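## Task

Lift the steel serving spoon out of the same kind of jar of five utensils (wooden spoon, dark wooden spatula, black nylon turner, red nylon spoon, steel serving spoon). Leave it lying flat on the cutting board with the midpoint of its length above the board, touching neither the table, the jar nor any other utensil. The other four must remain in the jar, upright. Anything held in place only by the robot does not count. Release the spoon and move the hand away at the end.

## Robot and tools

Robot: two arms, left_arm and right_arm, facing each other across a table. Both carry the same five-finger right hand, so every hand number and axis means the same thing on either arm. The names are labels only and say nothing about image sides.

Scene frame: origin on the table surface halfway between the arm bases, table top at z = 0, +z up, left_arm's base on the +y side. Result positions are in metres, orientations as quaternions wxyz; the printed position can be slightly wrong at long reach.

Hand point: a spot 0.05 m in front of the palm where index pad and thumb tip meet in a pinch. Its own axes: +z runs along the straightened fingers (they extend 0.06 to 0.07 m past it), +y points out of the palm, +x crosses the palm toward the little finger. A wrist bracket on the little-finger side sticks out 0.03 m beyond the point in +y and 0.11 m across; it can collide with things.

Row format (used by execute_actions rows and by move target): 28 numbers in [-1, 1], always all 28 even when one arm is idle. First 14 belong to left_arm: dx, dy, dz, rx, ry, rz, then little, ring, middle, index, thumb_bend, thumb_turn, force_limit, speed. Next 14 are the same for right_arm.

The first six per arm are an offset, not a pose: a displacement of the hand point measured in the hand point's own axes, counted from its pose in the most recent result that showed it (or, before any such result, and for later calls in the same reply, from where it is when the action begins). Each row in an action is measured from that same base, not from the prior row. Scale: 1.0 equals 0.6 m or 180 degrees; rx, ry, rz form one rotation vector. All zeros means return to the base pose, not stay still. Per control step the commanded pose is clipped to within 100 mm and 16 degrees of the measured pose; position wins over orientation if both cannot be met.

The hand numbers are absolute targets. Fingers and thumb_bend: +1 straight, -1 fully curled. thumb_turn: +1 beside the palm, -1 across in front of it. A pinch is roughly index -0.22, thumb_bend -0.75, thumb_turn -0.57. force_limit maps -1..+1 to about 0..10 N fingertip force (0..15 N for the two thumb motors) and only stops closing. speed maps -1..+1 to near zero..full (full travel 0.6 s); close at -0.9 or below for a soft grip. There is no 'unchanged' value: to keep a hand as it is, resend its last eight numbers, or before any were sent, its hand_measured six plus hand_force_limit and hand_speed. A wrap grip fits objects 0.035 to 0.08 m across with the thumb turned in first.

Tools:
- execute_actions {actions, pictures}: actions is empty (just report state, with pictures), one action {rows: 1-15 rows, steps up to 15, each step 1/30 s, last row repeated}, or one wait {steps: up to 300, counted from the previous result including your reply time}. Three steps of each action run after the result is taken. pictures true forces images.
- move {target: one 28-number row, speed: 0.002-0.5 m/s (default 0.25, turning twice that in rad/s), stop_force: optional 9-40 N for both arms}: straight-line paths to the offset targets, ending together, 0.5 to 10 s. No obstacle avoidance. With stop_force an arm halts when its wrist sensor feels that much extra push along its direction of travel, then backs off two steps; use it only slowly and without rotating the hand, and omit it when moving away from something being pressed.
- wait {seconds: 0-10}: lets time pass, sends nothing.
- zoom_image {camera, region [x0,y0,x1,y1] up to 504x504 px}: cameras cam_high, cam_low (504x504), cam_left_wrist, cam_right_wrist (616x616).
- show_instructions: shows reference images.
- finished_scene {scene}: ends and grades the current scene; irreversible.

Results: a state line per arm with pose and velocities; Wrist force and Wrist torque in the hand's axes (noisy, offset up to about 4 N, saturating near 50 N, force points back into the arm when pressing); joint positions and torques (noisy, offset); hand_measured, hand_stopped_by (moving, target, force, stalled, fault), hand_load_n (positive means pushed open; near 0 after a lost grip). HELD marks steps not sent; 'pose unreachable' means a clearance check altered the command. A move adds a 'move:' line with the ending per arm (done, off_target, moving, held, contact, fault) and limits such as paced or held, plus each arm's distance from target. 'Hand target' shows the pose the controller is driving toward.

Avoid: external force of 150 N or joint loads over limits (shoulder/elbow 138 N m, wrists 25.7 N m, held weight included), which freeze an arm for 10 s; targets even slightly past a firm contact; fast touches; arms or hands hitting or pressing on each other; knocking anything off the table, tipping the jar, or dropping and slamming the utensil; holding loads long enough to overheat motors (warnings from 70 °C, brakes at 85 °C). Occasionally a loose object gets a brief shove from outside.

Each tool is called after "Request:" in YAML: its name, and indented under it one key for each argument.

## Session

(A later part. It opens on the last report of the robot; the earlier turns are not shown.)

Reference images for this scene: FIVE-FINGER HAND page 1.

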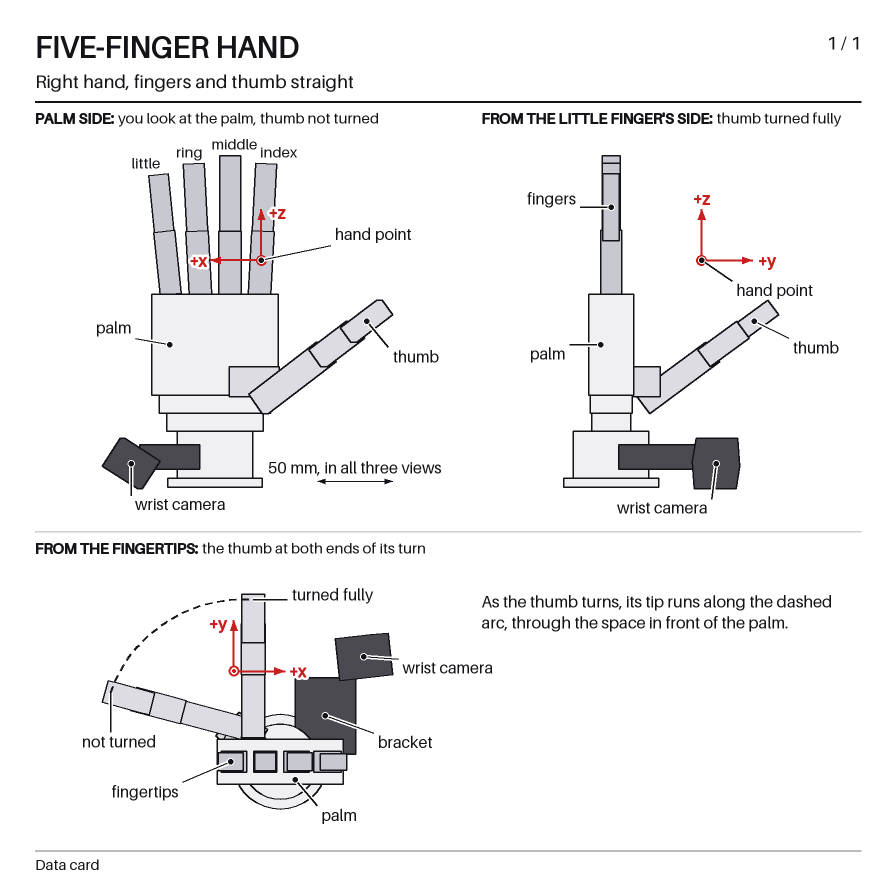

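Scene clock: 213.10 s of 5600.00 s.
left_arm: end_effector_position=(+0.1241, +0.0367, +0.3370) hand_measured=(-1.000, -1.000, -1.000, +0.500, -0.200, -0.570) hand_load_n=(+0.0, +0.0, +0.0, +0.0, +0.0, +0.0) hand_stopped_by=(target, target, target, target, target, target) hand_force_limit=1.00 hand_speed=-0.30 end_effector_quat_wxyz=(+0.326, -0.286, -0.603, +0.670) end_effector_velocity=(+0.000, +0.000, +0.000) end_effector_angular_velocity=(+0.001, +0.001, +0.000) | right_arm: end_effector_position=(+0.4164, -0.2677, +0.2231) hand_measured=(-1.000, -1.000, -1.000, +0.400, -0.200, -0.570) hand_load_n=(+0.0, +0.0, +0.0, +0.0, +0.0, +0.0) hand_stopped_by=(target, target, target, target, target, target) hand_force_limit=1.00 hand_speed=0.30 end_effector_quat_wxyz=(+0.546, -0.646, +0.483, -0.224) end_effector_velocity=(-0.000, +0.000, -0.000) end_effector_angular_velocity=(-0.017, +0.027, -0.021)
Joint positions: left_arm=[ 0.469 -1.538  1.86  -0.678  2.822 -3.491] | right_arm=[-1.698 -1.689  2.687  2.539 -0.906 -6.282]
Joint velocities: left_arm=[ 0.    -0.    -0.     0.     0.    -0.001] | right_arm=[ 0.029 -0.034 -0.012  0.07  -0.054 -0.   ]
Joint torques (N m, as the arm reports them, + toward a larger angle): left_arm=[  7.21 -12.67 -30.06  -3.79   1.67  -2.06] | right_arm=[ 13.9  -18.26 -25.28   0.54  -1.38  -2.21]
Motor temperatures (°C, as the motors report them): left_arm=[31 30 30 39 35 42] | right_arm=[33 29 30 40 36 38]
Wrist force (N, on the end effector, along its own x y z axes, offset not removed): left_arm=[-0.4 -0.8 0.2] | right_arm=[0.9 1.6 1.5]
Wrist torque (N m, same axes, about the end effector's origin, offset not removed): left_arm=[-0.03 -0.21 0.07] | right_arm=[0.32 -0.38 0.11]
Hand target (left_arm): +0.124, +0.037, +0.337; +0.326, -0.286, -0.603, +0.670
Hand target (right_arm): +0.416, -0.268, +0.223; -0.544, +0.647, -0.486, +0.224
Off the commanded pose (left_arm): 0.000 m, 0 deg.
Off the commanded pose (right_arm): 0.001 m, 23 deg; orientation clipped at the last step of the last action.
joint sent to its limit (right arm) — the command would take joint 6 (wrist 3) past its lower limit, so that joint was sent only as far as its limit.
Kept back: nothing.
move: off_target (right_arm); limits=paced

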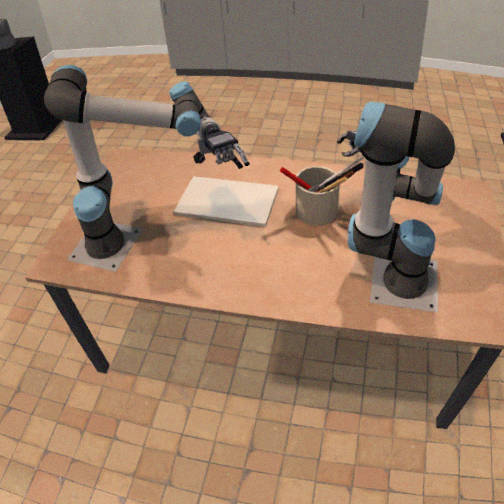

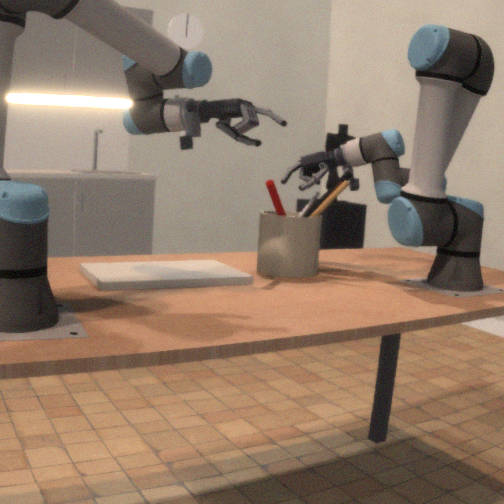

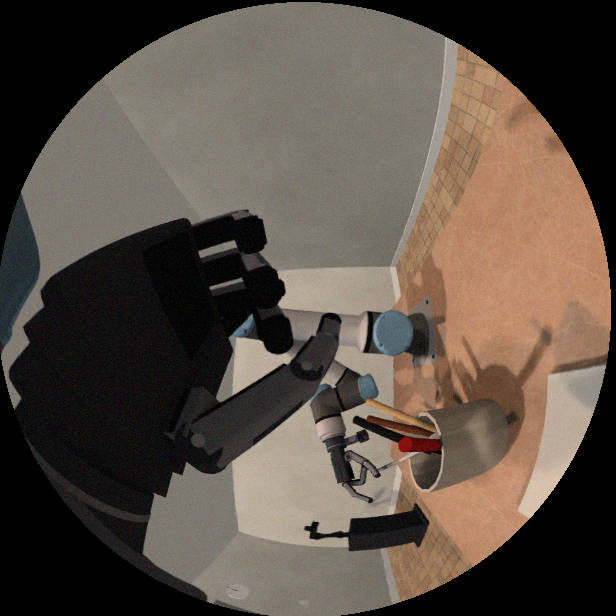

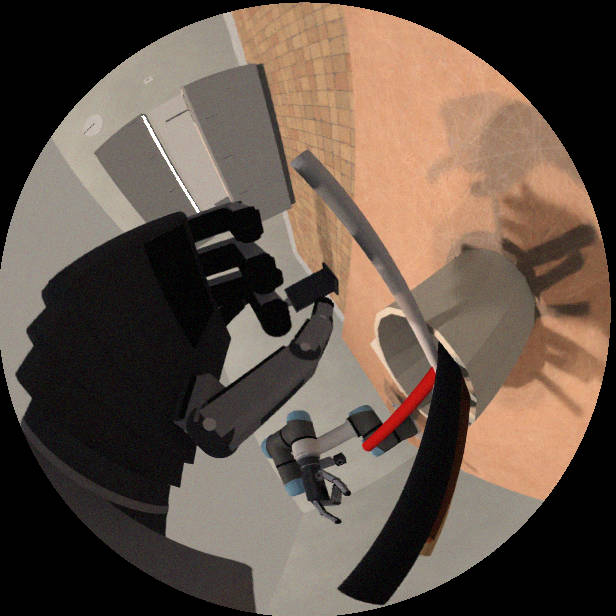

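Request:
move:
  target: [0,0,0,0,0,0,-1,-1,-1,0.5,-0.2,-0.57,1,-0.3, 0,-0.2,0,0,0,0.66,-1,-1,-1,0.4,-0.2,-0.57,1,0.3]
  speed: 0.4

Request:
move:
  target: [0,0,0,0,0,0,-1,-1,-1,0.5,-0.2,-0.57,1,-0.3, 0,0,0,0,0,0.67,-1,-1,-1,0.4,-0.2,-0.57,1,0.3]
  speed: 0.5

Request:
move:
  target: [0,0,0,0,0,0,-1,-1,-1,0.5,-0.2,-0.57,1,-0.3, 0,0,0,0,0,0.6,-1,-1,-1,0.4,-0.2,-0.57,1,0.3]
  speed: 0.5

Scene clock: 216.63 s of 5600.00 s.
left_arm: end_effector_position=(+0.1241, +0.0367, +0.3370) hand_measured=(-1.000, -1.000, -1.000, +0.500, -0.200, -0.570) hand_load_n=(+0.0, +0.0, +0.0, +0.0, +0.0, +0.0) hand_stopped_by=(target, target, target, target, target, target) hand_force_limit=1.00 hand_speed=-0.30 end_effector_quat_wxyz=(+0.326, -0.286, -0.603, +0.670) end_effector_velocity=(-0.000, -0.000, +0.000) end_effector_angular_velocity=(-0.000, +0.000, -0.001) | right_arm: end_effector_position=(+0.4620, -0.2754, +0.3337) hand_measured=(-1.000, -1.000, -1.000, +0.400, -0.200, -0.570) hand_load_n=(+0.0, +0.0, +0.0, +0.0, +0.0, +0.0) hand_stopped_by=(target, target, target, target, target, target) hand_force_limit=1.00 hand_speed=0.30 end_effector_quat_wxyz=(+0.471, +0.086, +0.803, +0.356) end_effector_velocity=(+0.000, +0.000, +0.001) end_effector_angular_velocity=(+0.013, +0.004, -0.011)
Joint positions: left_arm=[ 0.469 -1.538  1.86  -0.678  2.822 -3.491] | right_arm=[-1.727 -1.697  2.682  2.561 -0.879 -4.225]
Joint velocities: left_arm=[-0.    -0.    -0.    -0.001  0.    -0.002] | right_arm=[ 0.01   0.006  0.    -0.016 -0.014  0.025]
Joint torques (N m, as the arm reports them, + toward a larger angle): left_arm=[  6.86 -13.01 -30.3   -3.66   1.74  -2.15] | right_arm=[ 13.98   1.56 -24.7   -4.4   -1.07   2.84]
Motor temperatures (°C, as the motors report them): left_arm=[31 30 30 39 35 42] | right_arm=[33 29 30 40 36 38]
Wrist force (N, on the end effector, along its own x y z axes, offset not removed): left_arm=[1.1 -1.3 0.4] | right_arm=[0.4 2.0 2.3]
Wrist torque (N m, same axes, about the end effector's origin, offset not removed): left_arm=[-0.17 -0.41 0.16] | right_arm=[0.28 -0.37 -0.01]
Hand target (left_arm): +0.124, +0.037, +0.337; +0.326, -0.286, -0.603, +0.670
Hand target (right_arm): +0.462, -0.275, +0.334; +0.471, +0.087, +0.802, +0.356
Off the commanded pose (left_arm): 0.000 m, 0 deg.
Off the commanded pose (right_arm): 0.000 m, 0 deg.
Kept back: nothing.
move: done

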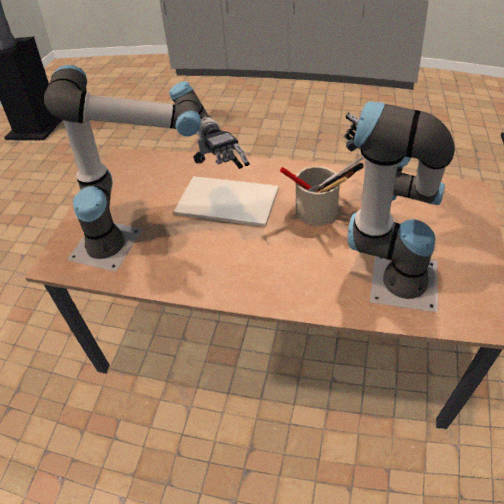

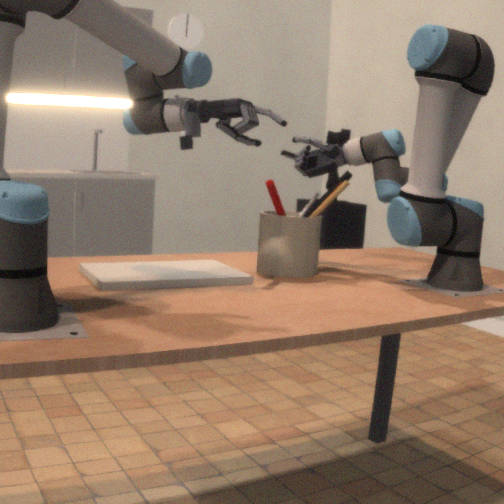

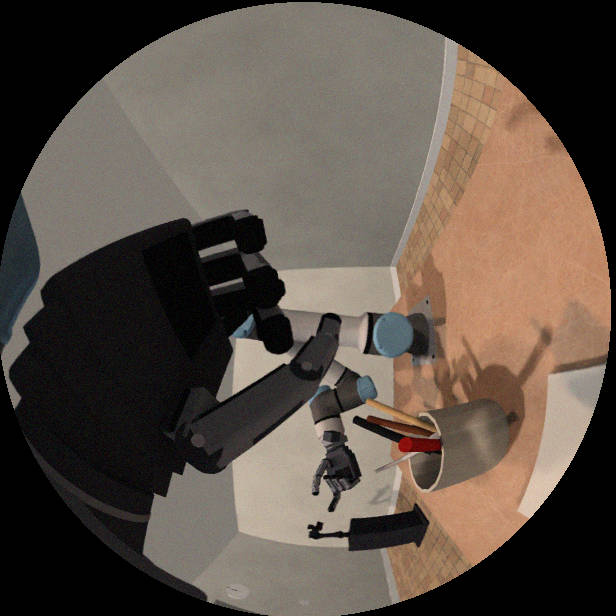

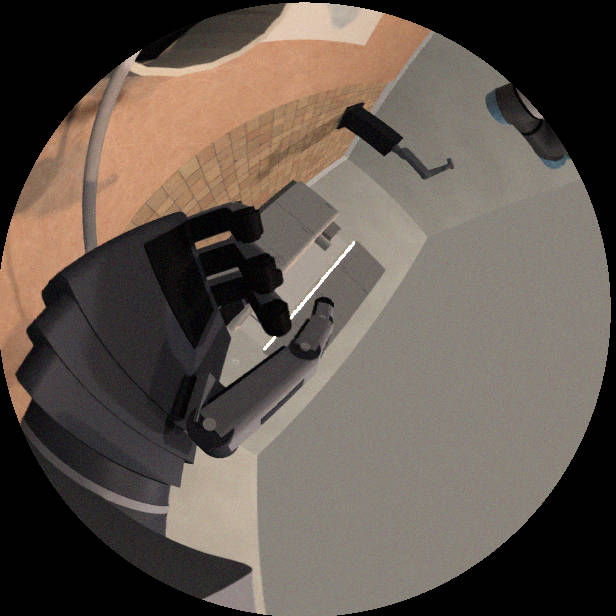

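Scene clock: 219.50 s of 5600.00 s.
left_arm: end_effector_position=(+0.1241, +0.0367, +0.3370) hand_measured=(-1.000, -1.000, -1.000, +0.500, -0.200, -0.570) hand_load_n=(+0.0, +0.0, +0.0, +0.0, +0.0, +0.0) hand_stopped_by=(target, target, target, target, target, target) hand_force_limit=1.00 hand_speed=-0.30 end_effector_quat_wxyz=(+0.326, -0.286, -0.603, +0.670) end_effector_velocity=(+0.000, -0.000, -0.001) end_effector_angular_velocity=(+0.003, +0.002, -0.000) | right_arm: end_effector_position=(+0.4621, -0.2754, +0.3335) hand_measured=(-1.000, -1.000, -1.000, +0.400, -0.200, -0.570) hand_load_n=(+0.0, +0.0, +0.0, +0.0, +0.0, +0.0) hand_stopped_by=(target, target, target, target, target, target) hand_force_limit=1.00 hand_speed=0.30 end_effector_quat_wxyz=(-0.075, +0.739, +0.324, +0.585) end_effector_velocity=(+0.001, -0.001, +0.000) end_effector_angular_velocity=(+0.012, +0.009, -0.008)
Joint positions: left_arm=[ 0.469 -1.538  1.86  -0.678  2.822 -3.491] | right_arm=[-1.317 -1.815  2.5    2.781 -1.263 -1.957]
Joint velocities: left_arm=[-0.     0.002 -0.    -0.001  0.    -0.003] | right_arm=[ 0.    -0.002 -0.004  0.008 -0.003  0.016]
Joint torques (N m, as the arm reports them, + toward a larger angle): left_arm=[  7.02 -12.13 -30.11  -3.81   1.71  -2.2 ] | right_arm=[ 10.74 -15.95 -28.37   0.6   -1.74   2.88]
Motor temperatures (°C, as the motors report them): left_arm=[31 30 30 39 35 42] | right_arm=[33 29 30 40 36 38]
Wrist force (N, on the end effector, along its own x y z axes, offset not removed): left_arm=[-0.9 -1.1 0.6] | right_arm=[1.6 2.6 2.8]
Wrist torque (N m, same axes, about the end effector's origin, offset not removed): left_arm=[-0.13 -0.15 0.04] | right_arm=[0.41 -0.42 0.13]
Hand target (left_arm): +0.124, +0.037, +0.337; +0.326, -0.286, -0.603, +0.670
Hand target (right_arm): +0.462, -0.275, +0.333; -0.076, +0.740, +0.323, +0.585
Off the commanded pose (left_arm): 0.000 m, 0 deg.
Off the commanded pose (right_arm): 0.000 m, 0 deg.
Kept back: nothing.
move: done

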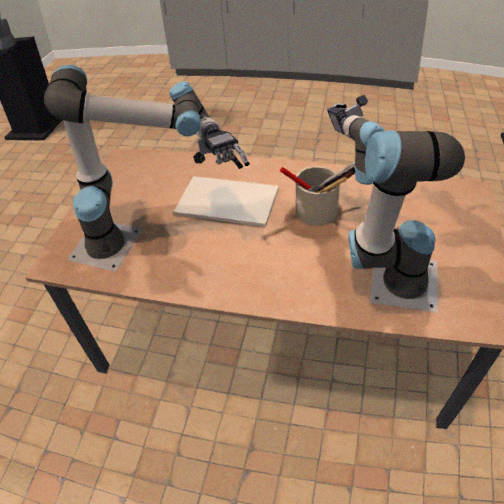

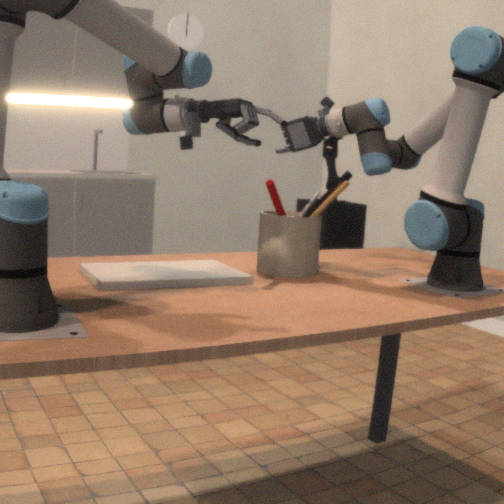

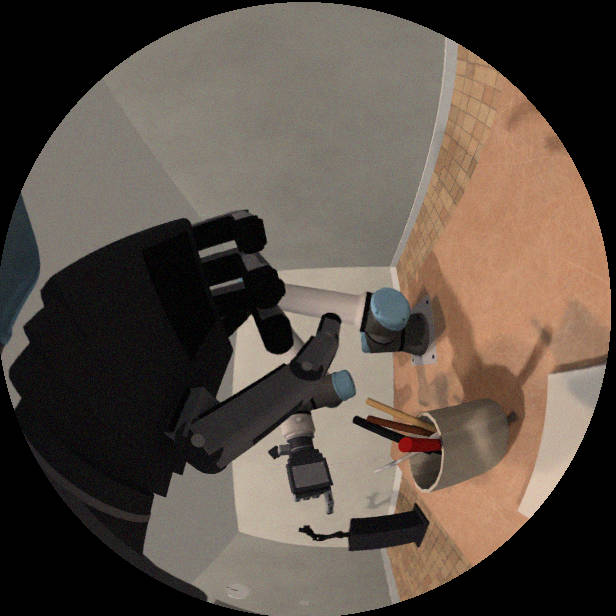

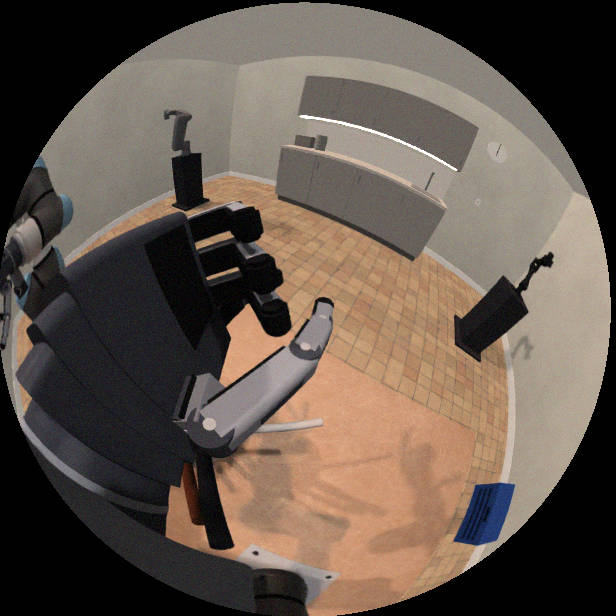

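Scene clock: 222.13 s of 5600.00 s.
left_arm: end_effector_position=(+0.1241, +0.0367, +0.3370) hand_measured=(-1.000, -1.000, -1.000, +0.500, -0.200, -0.570) hand_load_n=(+0.0, +0.0, +0.0, +0.0, +0.0, +0.0) hand_stopped_by=(target, target, target, target, target, target) hand_force_limit=1.00 hand_speed=-0.30 end_effector_quat_wxyz=(+0.326, -0.286, -0.603, +0.670) end_effector_velocity=(-0.001, -0.000, +0.001) end_effector_angular_velocity=(-0.002, -0.001, -0.001) | right_arm: end_effector_position=(+0.4621, -0.2753, +0.3336) hand_measured=(-1.000, -1.000, -1.000, +0.400, -0.200, -0.570) hand_load_n=(+0.0, +0.0, +0.0, +0.0, +0.0, +0.0) hand_stopped_by=(target, target, target, target, target, target) hand_force_limit=1.00 hand_speed=0.30 end_effector_quat_wxyz=(+0.518, -0.697, +0.407, -0.284) end_effector_velocity=(+0.000, -0.000, -0.000) end_effector_angular_velocity=(+0.013, +0.004, -0.004)
Joint positions: left_arm=[ 0.469 -1.538  1.86  -0.678  2.822 -3.491] | right_arm=[-1.653 -1.884  2.399  3.01  -0.947 -0.204]
Joint velocities: left_arm=[-0.002 -0.001 -0.    -0.    -0.001  0.   ] | right_arm=[-0.004  0.002  0.003 -0.008  0.005  0.014]
Joint torques (N m, as the arm reports them, + toward a larger angle): left_arm=[  7.01 -12.63 -29.76  -3.76   1.76  -2.12] | right_arm=[-12.42   3.15  -8.79  -4.4    2.44   2.44]
Motor temperatures (°C, as the motors report them): left_arm=[31 30 30 39 35 42] | right_arm=[33 29 30 40 36 38]
Wrist force (N, on the end effector, along its own x y z axes, offset not removed): left_arm=[-0.8 -1.6 -0.6] | right_arm=[0.5 1.8 1.8]
Wrist torque (N m, same axes, about the end effector's origin, offset not removed): left_arm=[-0.12 -0.08 0.00] | right_arm=[0.37 -0.40 -0.04]
Hand target (left_arm): +0.124, +0.037, +0.337; +0.326, -0.286, -0.603, +0.670
Hand target (right_arm): +0.462, -0.275, +0.334; -0.518, +0.697, -0.408, +0.283
Off the commanded pose (left_arm): 0.000 m, 0 deg.
Off the commanded pose (right_arm): 0.000 m, 0 deg.
Kept back: nothing.
move: done

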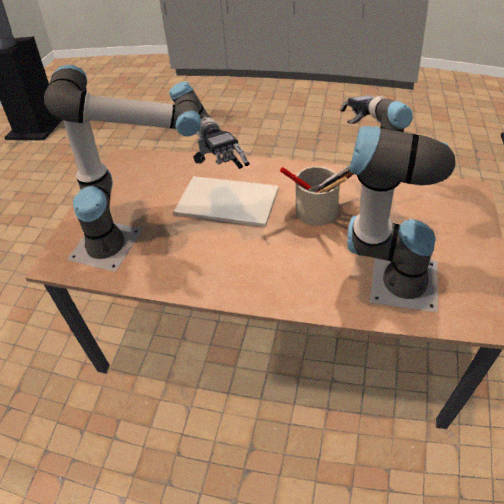

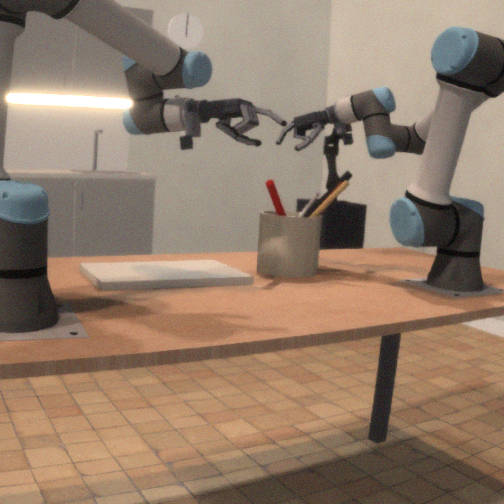

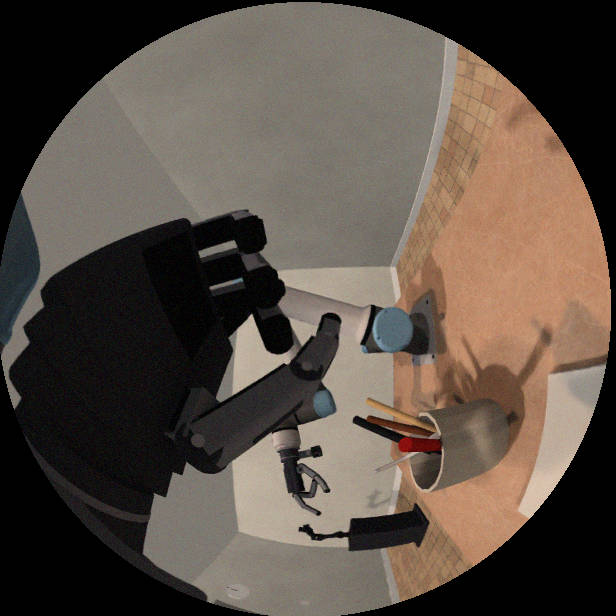

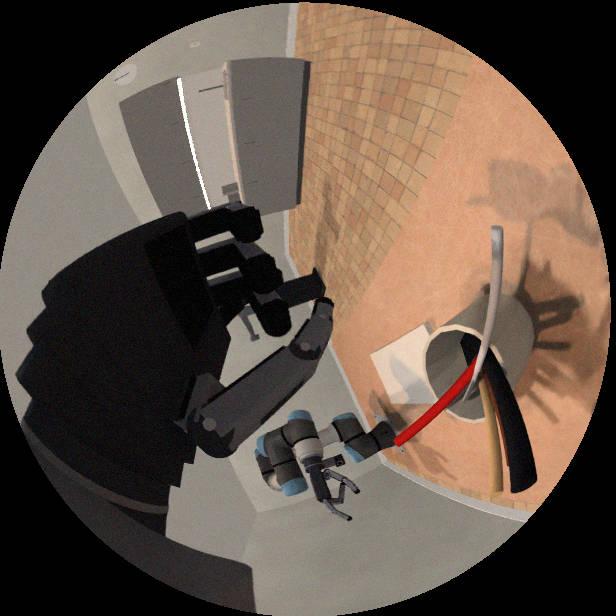

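Request:
move:
  target: [0,0,0,0,0,0,-1,-1,-1,0.5,-0.2,-0.57,1,-0.3, -0.032,0.198,-0.072,-0.055,-0.07,-0.05,-1,-1,-1,0.4,-0.2,-0.57,1,0.3]
  speed: 0.1

Request:
zoom_image:
  camera: "cam_left_wrist"
  region: [300,380,460,520]

Scene clock: 224.53 s of 5600.00 s.
left_arm: end_effector_position=(+0.1241, +0.0367, +0.3370) hand_measured=(-1.000, -1.000, -1.000, +0.500, -0.200, -0.570) hand_load_n=(+0.0, +0.0, +0.0, +0.0, +0.0, +0.0) hand_stopped_by=(target, target, target, target, target, target) hand_force_limit=1.00 hand_speed=-0.30 end_effector_quat_wxyz=(+0.326, -0.286, -0.603, +0.670) end_effector_velocity=(+0.001, +0.000, -0.001) end_effector_angular_velocity=(+0.001, -0.000, +0.001) | right_arm: end_effector_position=(+0.3848, -0.2956, +0.2344) hand_measured=(-1.000, -1.000, -1.000, +0.400, -0.200, -0.570) hand_load_n=(+0.0, +0.0, +0.0, +0.0, +0.0, +0.0) hand_stopped_by=(target, target, target, target, target, target) hand_force_limit=1.00 hand_speed=0.30 end_effector_quat_wxyz=(+0.474, -0.795, +0.316, -0.210) end_effector_velocity=(-0.002, -0.001, -0.002) end_effector_angular_velocity=(-0.004, +0.004, +0.008)
Joint positions: left_arm=[ 0.469 -1.538  1.86  -0.678  2.822 -3.491] | right_arm=[-1.822 -2.064  2.599  3.43  -0.685 -0.734]
Joint velocities: left_arm=[0.001 0.001 0.    0.    0.001 0.001] | right_arm=[-0.007 -0.01   0.001  0.029  0.007 -0.023]
Joint torques (N m, as the arm reports them, + toward a larger angle): left_arm=[  6.46 -12.85 -29.78  -3.76   1.72  -2.12] | right_arm=[-14.09  -9.29 -11.78  -0.05   2.74  -2.27]
Motor temperatures (°C, as the motors report them): left_arm=[31 30 30 39 35 42] | right_arm=[33 29 30 40 36 38]
Wrist force (N, on the end effector, along its own x y z axes, offset not removed): left_arm=[0.2 -1.7 1.0] | right_arm=[1.6 2.6 1.7]
Wrist torque (N m, same axes, about the end effector's origin, offset not removed): left_arm=[-0.28 -0.28 0.01] | right_arm=[0.46 -0.37 0.11]
Hand target (left_arm): +0.124, +0.037, +0.337; +0.326, -0.286, -0.603, +0.670
Hand target (right_arm): +0.385, -0.296, +0.234; -0.473, +0.795, -0.316, +0.209
Off the commanded pose (left_arm): 0.000 m, 0 deg.
Off the commanded pose (right_arm): 0.000 m, 0 deg.
Kept back: nothing.
move: done

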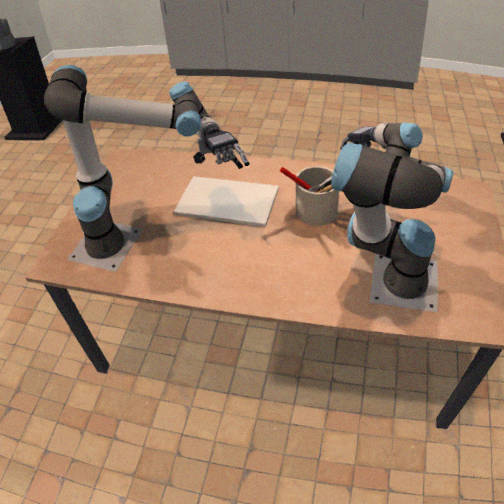

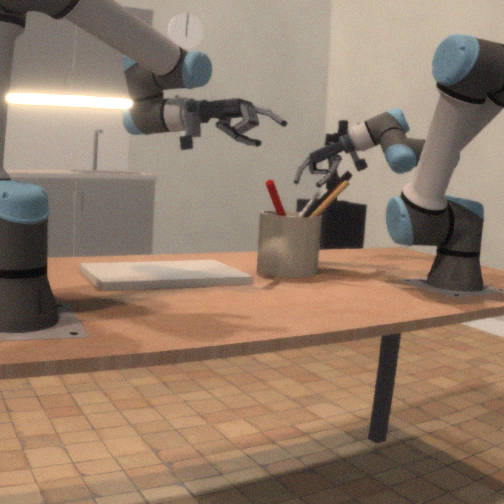

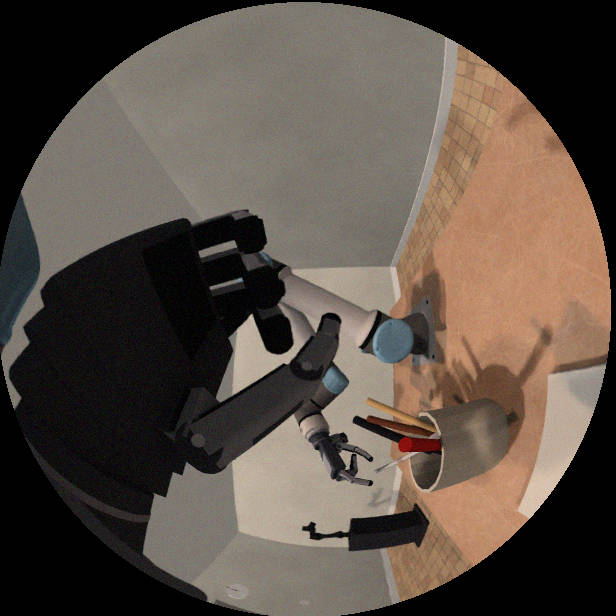

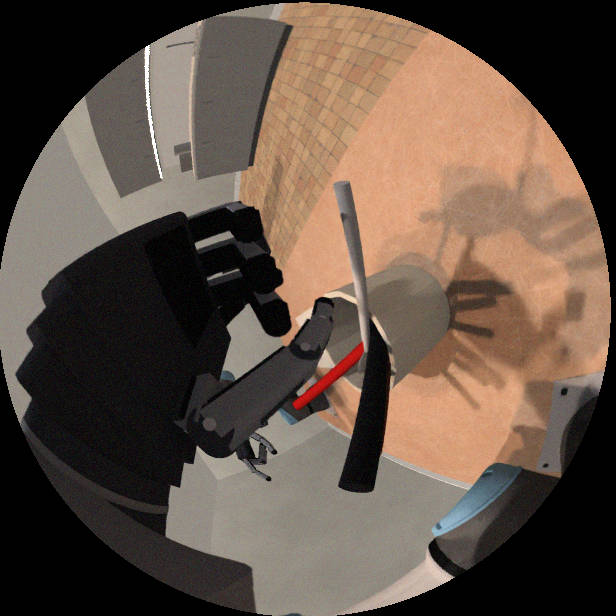

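Region (300, 380, 460, 520) of cam_left_wrist's 616x616 image, scaled by 3.150, with more detail than that image has; it fills the top 441 rows of this view, and the rest is white.

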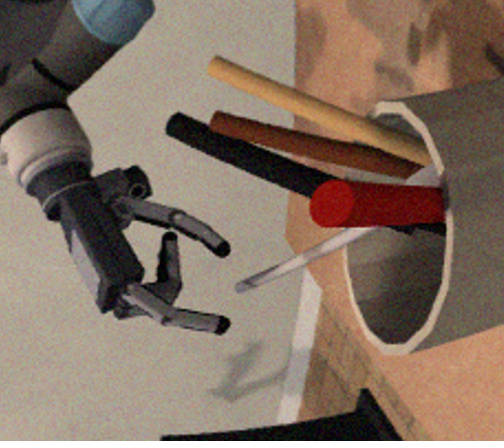

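Request:
move:
  target: [0,0,0,0,0,0,-1,-1,-1,0.5,-0.2,-0.57,1,-0.3, -0.012,0.073,0.037,0,0,0,-1,-1,-1,0.4,-0.2,-0.57,1,0.3]
  speed: 0.02
  stop_force: 9

Request:
zoom_image:
  camera: "cam_left_wrist"
  region: [300,380,460,520]

Scene clock: 227.57 s of 5600.00 s.
left_arm: end_effector_position=(+0.1241, +0.0367, +0.3370) hand_measured=(-1.000, -1.000, -1.000, +0.500, -0.200, -0.570) hand_load_n=(+0.0, +0.0, +0.0, +0.0, +0.0, +0.0) hand_stopped_by=(target, target, target, target, target, target) hand_force_limit=1.00 hand_speed=-0.30 end_effector_quat_wxyz=(+0.326, -0.286, -0.603, +0.670) end_effector_velocity=(-0.000, +0.000, +0.001) end_effector_angular_velocity=(-0.000, +0.000, -0.000) | right_arm: end_effector_position=(+0.3804, -0.2923, +0.1855) hand_measured=(-1.000, -1.000, -1.000, +0.400, -0.200, -0.570) hand_load_n=(+0.0, +0.0, +0.0, +0.0, +0.0, +0.0) hand_stopped_by=(target, target, target, target, target, target) hand_force_limit=1.00 hand_speed=0.30 end_effector_quat_wxyz=(+0.473, -0.795, +0.316, -0.210) end_effector_velocity=(-0.000, +0.000, -0.003) end_effector_angular_velocity=(+0.000, -0.000, -0.000)
Joint positions: left_arm=[ 0.469 -1.538  1.86  -0.678  2.822 -3.491] | right_arm=[-1.813 -1.928  2.698  3.186 -0.691 -0.724]
Joint velocities: left_arm=[-0.    -0.001 -0.     0.001 -0.    -0.001] | right_arm=[ 0.002  0.013  0.006 -0.021 -0.001  0.003]
Joint torques (N m, as the arm reports them, + toward a larger angle): left_arm=[  6.89 -12.49 -30.07  -3.81   1.72  -2.07] | right_arm=[13.24  8.15 -7.47 -5.43 -0.91  2.19]
Motor temperatures (°C, as the motors report them): left_arm=[31 30 30 39 35 42] | right_arm=[33 29 30 40 36 38]
Wrist force (N, on the end effector, along its own x y z axes, offset not removed): left_arm=[0.2 -2.0 0.3] | right_arm=[-0.6 2.0 0.8]
Wrist torque (N m, same axes, about the end effector's origin, offset not removed): left_arm=[-0.20 -0.23 0.08] | right_arm=[0.49 -0.04 0.03]
Hand target (left_arm): +0.124, +0.037, +0.337; +0.326, -0.286, -0.603, +0.670
Hand target (right_arm): +0.380, -0.292, +0.185; -0.474, +0.795, -0.316, +0.210
Off the commanded pose (left_arm): 0.000 m, 0 deg.
Off the commanded pose (right_arm): 0.000 m, 0 deg.
Kept back: nothing.
move: done

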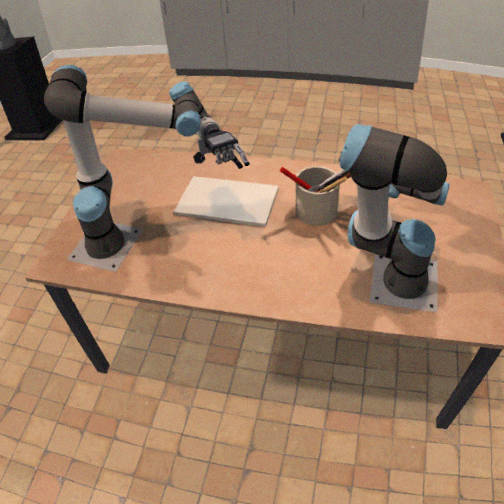

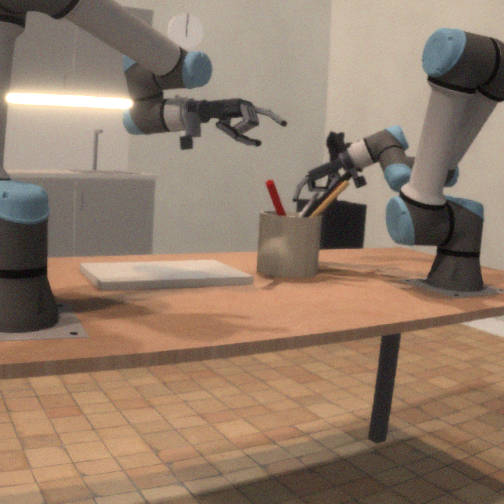

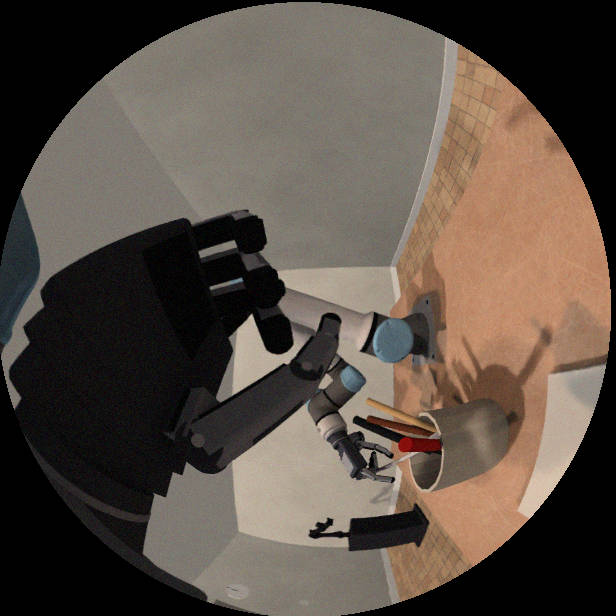

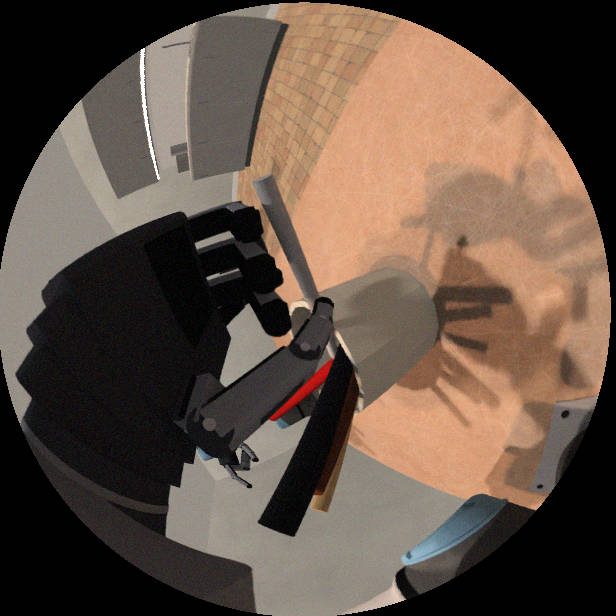

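Region (300, 380, 460, 520) of cam_left_wrist's 616x616 image, scaled by 3.150, with more detail than that image has; it fills the top 441 rows of this view, and the rest is white.

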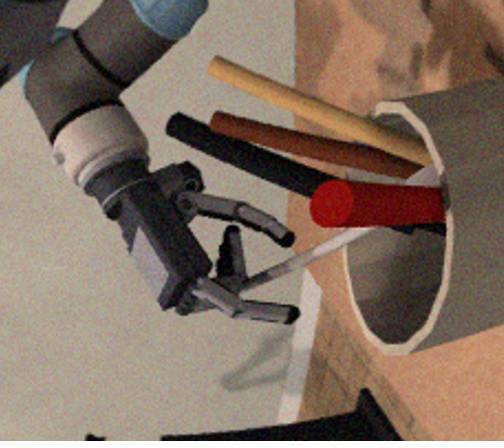

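Handle is now inside the pinch. Close.

Request:
move:
  target: [0,0,0,0,0,0,-1,-1,-1,0.5,-0.2,-0.57,1,-0.3, 0,0,0,0,0,0,-1,-1,-1,-0.45,-0.9,-0.57,1,-0.6]

Request:
wait:
  seconds: 1

Scene clock: 229.50 s of 5600.00 s.
left_arm: end_effector_position=(+0.1241, +0.0367, +0.3370) hand_measured=(-1.000, -1.000, -1.000, +0.500, -0.200, -0.570) hand_load_n=(+0.0, +0.0, +0.0, +0.0, +0.0, +0.0) hand_stopped_by=(target, target, target, target, target, target) hand_force_limit=1.00 hand_speed=-0.30 end_effector_quat_wxyz=(+0.326, -0.286, -0.603, +0.670) end_effector_velocity=(-0.001, -0.000, +0.000) end_effector_angular_velocity=(+0.000, +0.001, -0.001) | right_arm: end_effector_position=(+0.3804, -0.2923, +0.1855) hand_measured=(-1.000, -1.000, -1.000, -0.250, -0.762, -0.570) hand_load_n=(+0.0, +0.0, +0.0, +15.0, +13.5, +0.5) hand_stopped_by=(target, target, target, force, force, target) hand_force_limit=1.00 hand_speed=-0.60 end_effector_quat_wxyz=(+0.473, -0.795, +0.316, -0.210) end_effector_velocity=(+0.000, -0.000, +0.000) end_effector_angular_velocity=(-0.002, -0.001, -0.000)
Joint positions: left_arm=[ 0.469 -1.538  1.86  -0.678  2.822 -3.491] | right_arm=[-1.813 -1.928  2.698  3.186 -0.691 -0.724]
Joint velocities: left_arm=[-0.002  0.    -0.    -0.    -0.001 -0.001] | right_arm=[-0.    -0.    -0.     0.    -0.001 -0.002]
Joint torques (N m, as the arm reports them, + toward a larger angle): left_arm=[  6.99 -12.57 -29.99  -3.67   1.68  -2.11] | right_arm=[-12.41 -11.85 -27.43   0.16   1.86  -2.11]
Motor temperatures (°C, as the motors report them): left_arm=[31 30 30 39 35 42] | right_arm=[33 29 30 40 36 38]
Wrist force (N, on the end effector, along its own x y z axes, offset not removed): left_arm=[-0.1 -0.7 0.1] | right_arm=[1.5 1.9 2.4]
Wrist torque (N m, same axes, about the end effector's origin, offset not removed): left_arm=[-0.10 -0.19 0.05] | right_arm=[0.40 -0.46 0.15]
Hand target (left_arm): +0.124, +0.037, +0.337; +0.326, -0.286, -0.603, +0.670
Hand target (right_arm): +0.380, -0.292, +0.185; -0.473, +0.795, -0.316, +0.210
Off the commanded pose (left_arm): 0.000 m, 0 deg.
Off the commanded pose (right_arm): 0.000 m, 0 deg.
Kept back: nothing.
move: done

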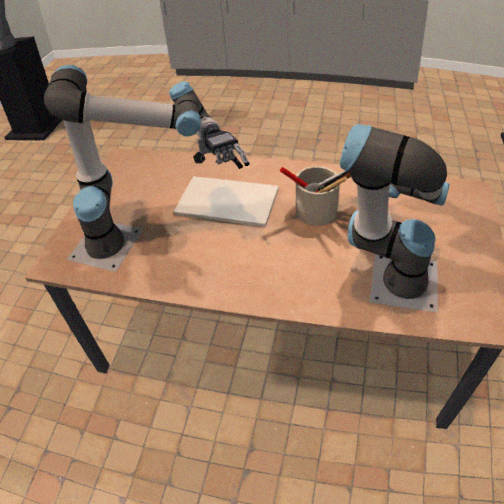

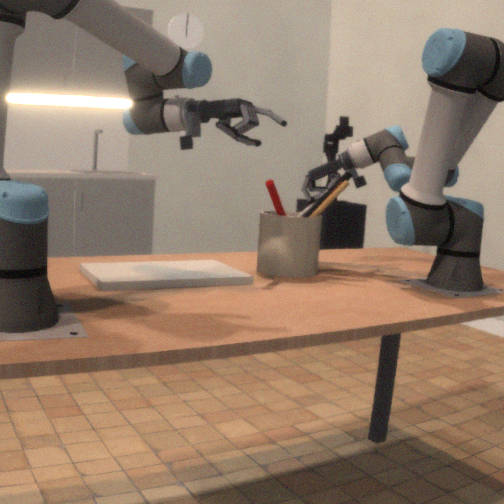

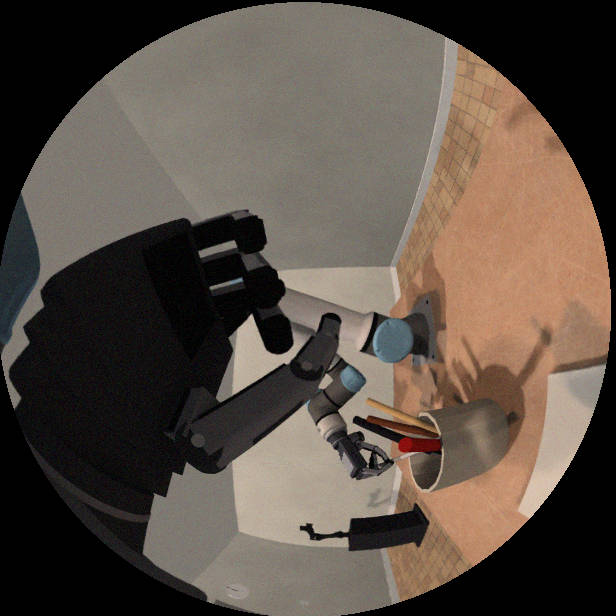

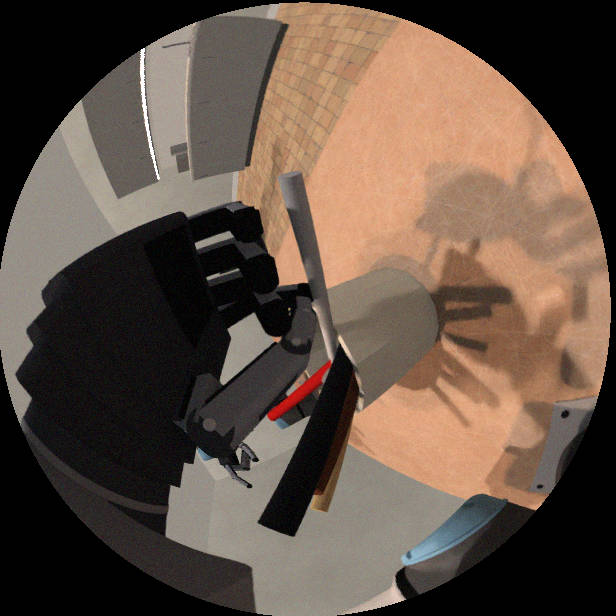

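Scene clock: 230.50 s of 5600.00 s.
left_arm: end_effector_position=(+0.1241, +0.0367, +0.3370) hand_measured=(-1.000, -1.000, -1.000, +0.500, -0.200, -0.570) hand_load_n=(+0.0, +0.0, +0.0, +0.0, +0.0, +0.0) hand_stopped_by=(target, target, target, target, target, target) hand_force_limit=1.00 hand_speed=-0.30 end_effector_quat_wxyz=(+0.326, -0.286, -0.603, +0.670) end_effector_velocity=(-0.001, -0.000, -0.001) end_effector_angular_velocity=(+0.003, +0.001, -0.002) | right_arm: end_effector_position=(+0.3804, -0.2923, +0.1855) hand_measured=(-1.000, -1.000, -1.000, -0.250, -0.762, -0.570) hand_load_n=(+0.0, +0.0, +0.0, +15.0, +13.5, +0.5) hand_stopped_by=(target, target, target, force, force, target) hand_force_limit=1.00 hand_speed=-0.60 end_effector_quat_wxyz=(+0.473, -0.795, +0.316, -0.210) end_effector_velocity=(+0.000, -0.001, -0.000) end_effector_angular_velocity=(-0.001, +0.000, -0.002)
Joint positions: left_arm=[ 0.469 -1.538  1.86  -0.678  2.822 -3.491] | right_arm=[-1.813 -1.928  2.698  3.186 -0.691 -0.724]
Joint velocities: left_arm=[-0.001  0.001 -0.     0.001  0.001 -0.001] | right_arm=[-0.001  0.001 -0.    -0.    -0.001 -0.001]
Joint torques (N m, as the arm reports them, + toward a larger angle): left_arm=[  7.31 -12.74 -30.    -3.76   1.77  -2.08] | right_arm=[-13.38 -12.03 -27.81   0.37   0.83  -2.13]
Motor temperatures (°C, as the motors report them): left_arm=[31 30 30 39 35 42] | right_arm=[33 29 30 40 36 38]
Wrist force (N, on the end effector, along its own x y z axes, offset not removed): left_arm=[-0.7 -0.8 1.0] | right_arm=[1.7 4.1 2.8]
Wrist torque (N m, same axes, about the end effector's origin, offset not removed): left_arm=[-0.10 -0.19 0.04] | right_arm=[0.65 -0.50 0.21]
Hand target (left_arm): +0.124, +0.037, +0.337; +0.326, -0.286, -0.603, +0.670
Hand target (right_arm): +0.380, -0.292, +0.185; -0.473, +0.795, -0.316, +0.210
Off the commanded pose (left_arm): 0.000 m, 0 deg.
Off the commanded pose (right_arm): 0.000 m, 0 deg.
Kept back: nothing.
Steps of this call (steps 1 to 30: nothing new was sent). Readings (end_effector_position | what the end effector reports):
1: left_arm (+0.1241, +0.0367, +0.3370) | right_arm (+0.3804, -0.2923, +0.1855) | left_arm hand_measured=(-1.000, -1.000, -1.000, +0.500, -0.200, -0.570) hand_load_n=(+0.0, +0.0, +0.0, +0.0, +0.0, +0.0) hand_stopped_by=(target, target, target, target, target, target) hand_force_limit=1.00 hand_speed=-0.30 | right_arm hand_measured=(-1.000, -1.000, -1.000, -0.250, -0.762, -0.570) hand_load_n=(+0.0, +0.0, +0.0, +15.0, +13.5, +0.5) hand_stopped_by=(target, target, target, force, force, target) hand_force_limit=1.00 hand_speed=-0.60
2: left_arm (+0.1241, +0.0367, +0.3370) | right_arm (+0.3804, -0.2923, +0.1855) | left_arm hand_measured=(-1.000, -1.000, -1.000, +0.500, -0.200, -0.570) hand_load_n=(+0.0, +0.0, +0.0, +0.0, +0.0, +0.0) hand_stopped_by=(target, target, target, target, target, target) hand_force_limit=1.00 hand_speed=-0.30 | right_arm hand_measured=(-1.000, -1.000, -1.000, -0.250, -0.762, -0.570) hand_load_n=(+0.0, +0.0, +0.0, +15.0, +13.5, +0.5) hand_stopped_by=(target, target, target, force, force, target) hand_force_limit=1.00 hand_speed=-0.60
4: left_arm (+0.1241, +0.0367, +0.3370) | right_arm (+0.3804, -0.2923, +0.1855) | left_arm hand_measured=(-1.000, -1.000, -1.000, +0.500, -0.200, -0.570) hand_load_n=(+0.0, +0.0, +0.0, +0.0, +0.0, +0.0) hand_stopped_by=(target, target, target, target, target, target) hand_force_limit=1.00 hand_speed=-0.30 | right_arm hand_measured=(-1.000, -1.000, -1.000, -0.250, -0.762, -0.570) hand_load_n=(+0.0, +0.0, +0.0, +15.0, +13.5, +0.5) hand_stopped_by=(target, target, target, force, force, target) hand_force_limit=1.00 hand_speed=-0.60
8: left_arm (+0.1241, +0.0367, +0.3370) | right_arm (+0.3804, -0.2923, +0.1855) | left_arm hand_measured=(-1.000, -1.000, -1.000, +0.500, -0.200, -0.570) hand_load_n=(+0.0, +0.0, +0.0, +0.0, +0.0, +0.0) hand_stopped_by=(target, target, target, target, target, target) hand_force_limit=1.00 hand_speed=-0.30 | right_arm hand_measured=(-1.000, -1.000, -1.000, -0.250, -0.762, -0.570) hand_load_n=(+0.0, +0.0, +0.0, +15.0, +13.5, +0.5) hand_stopped_by=(target, target, target, force, force, target) hand_force_limit=1.00 hand_speed=-0.60
30: the state above

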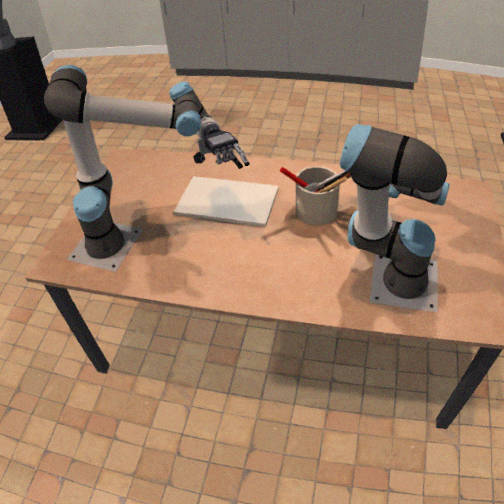

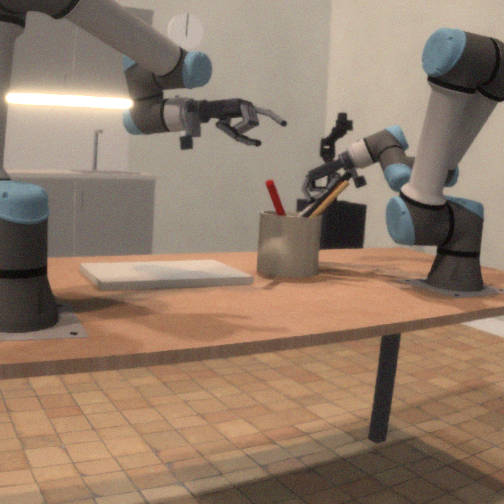

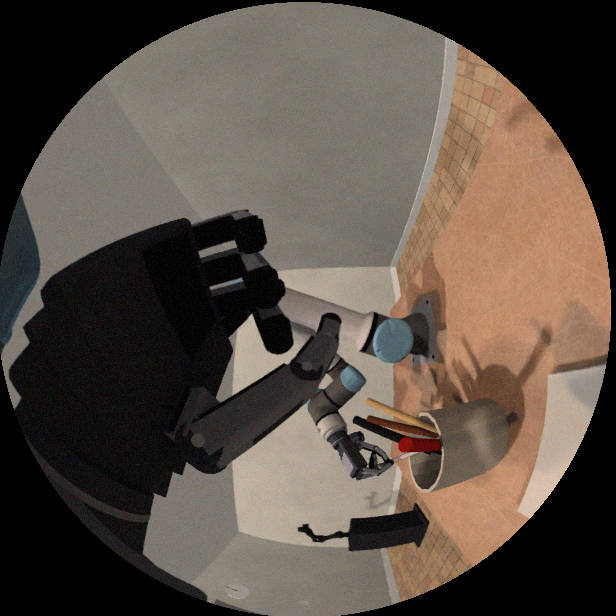

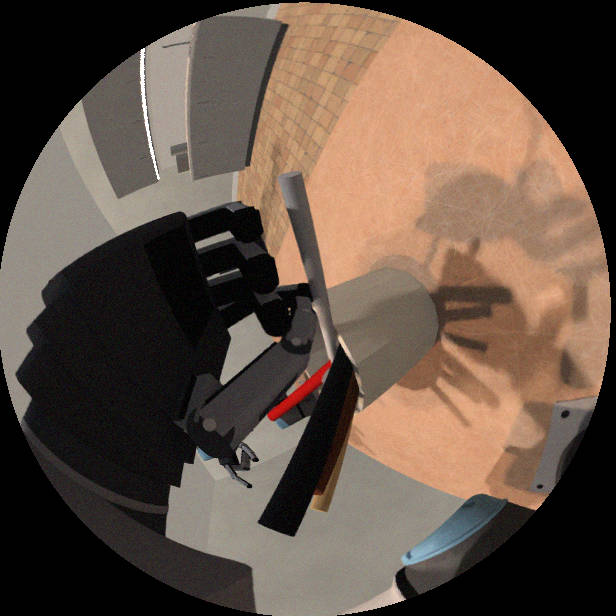

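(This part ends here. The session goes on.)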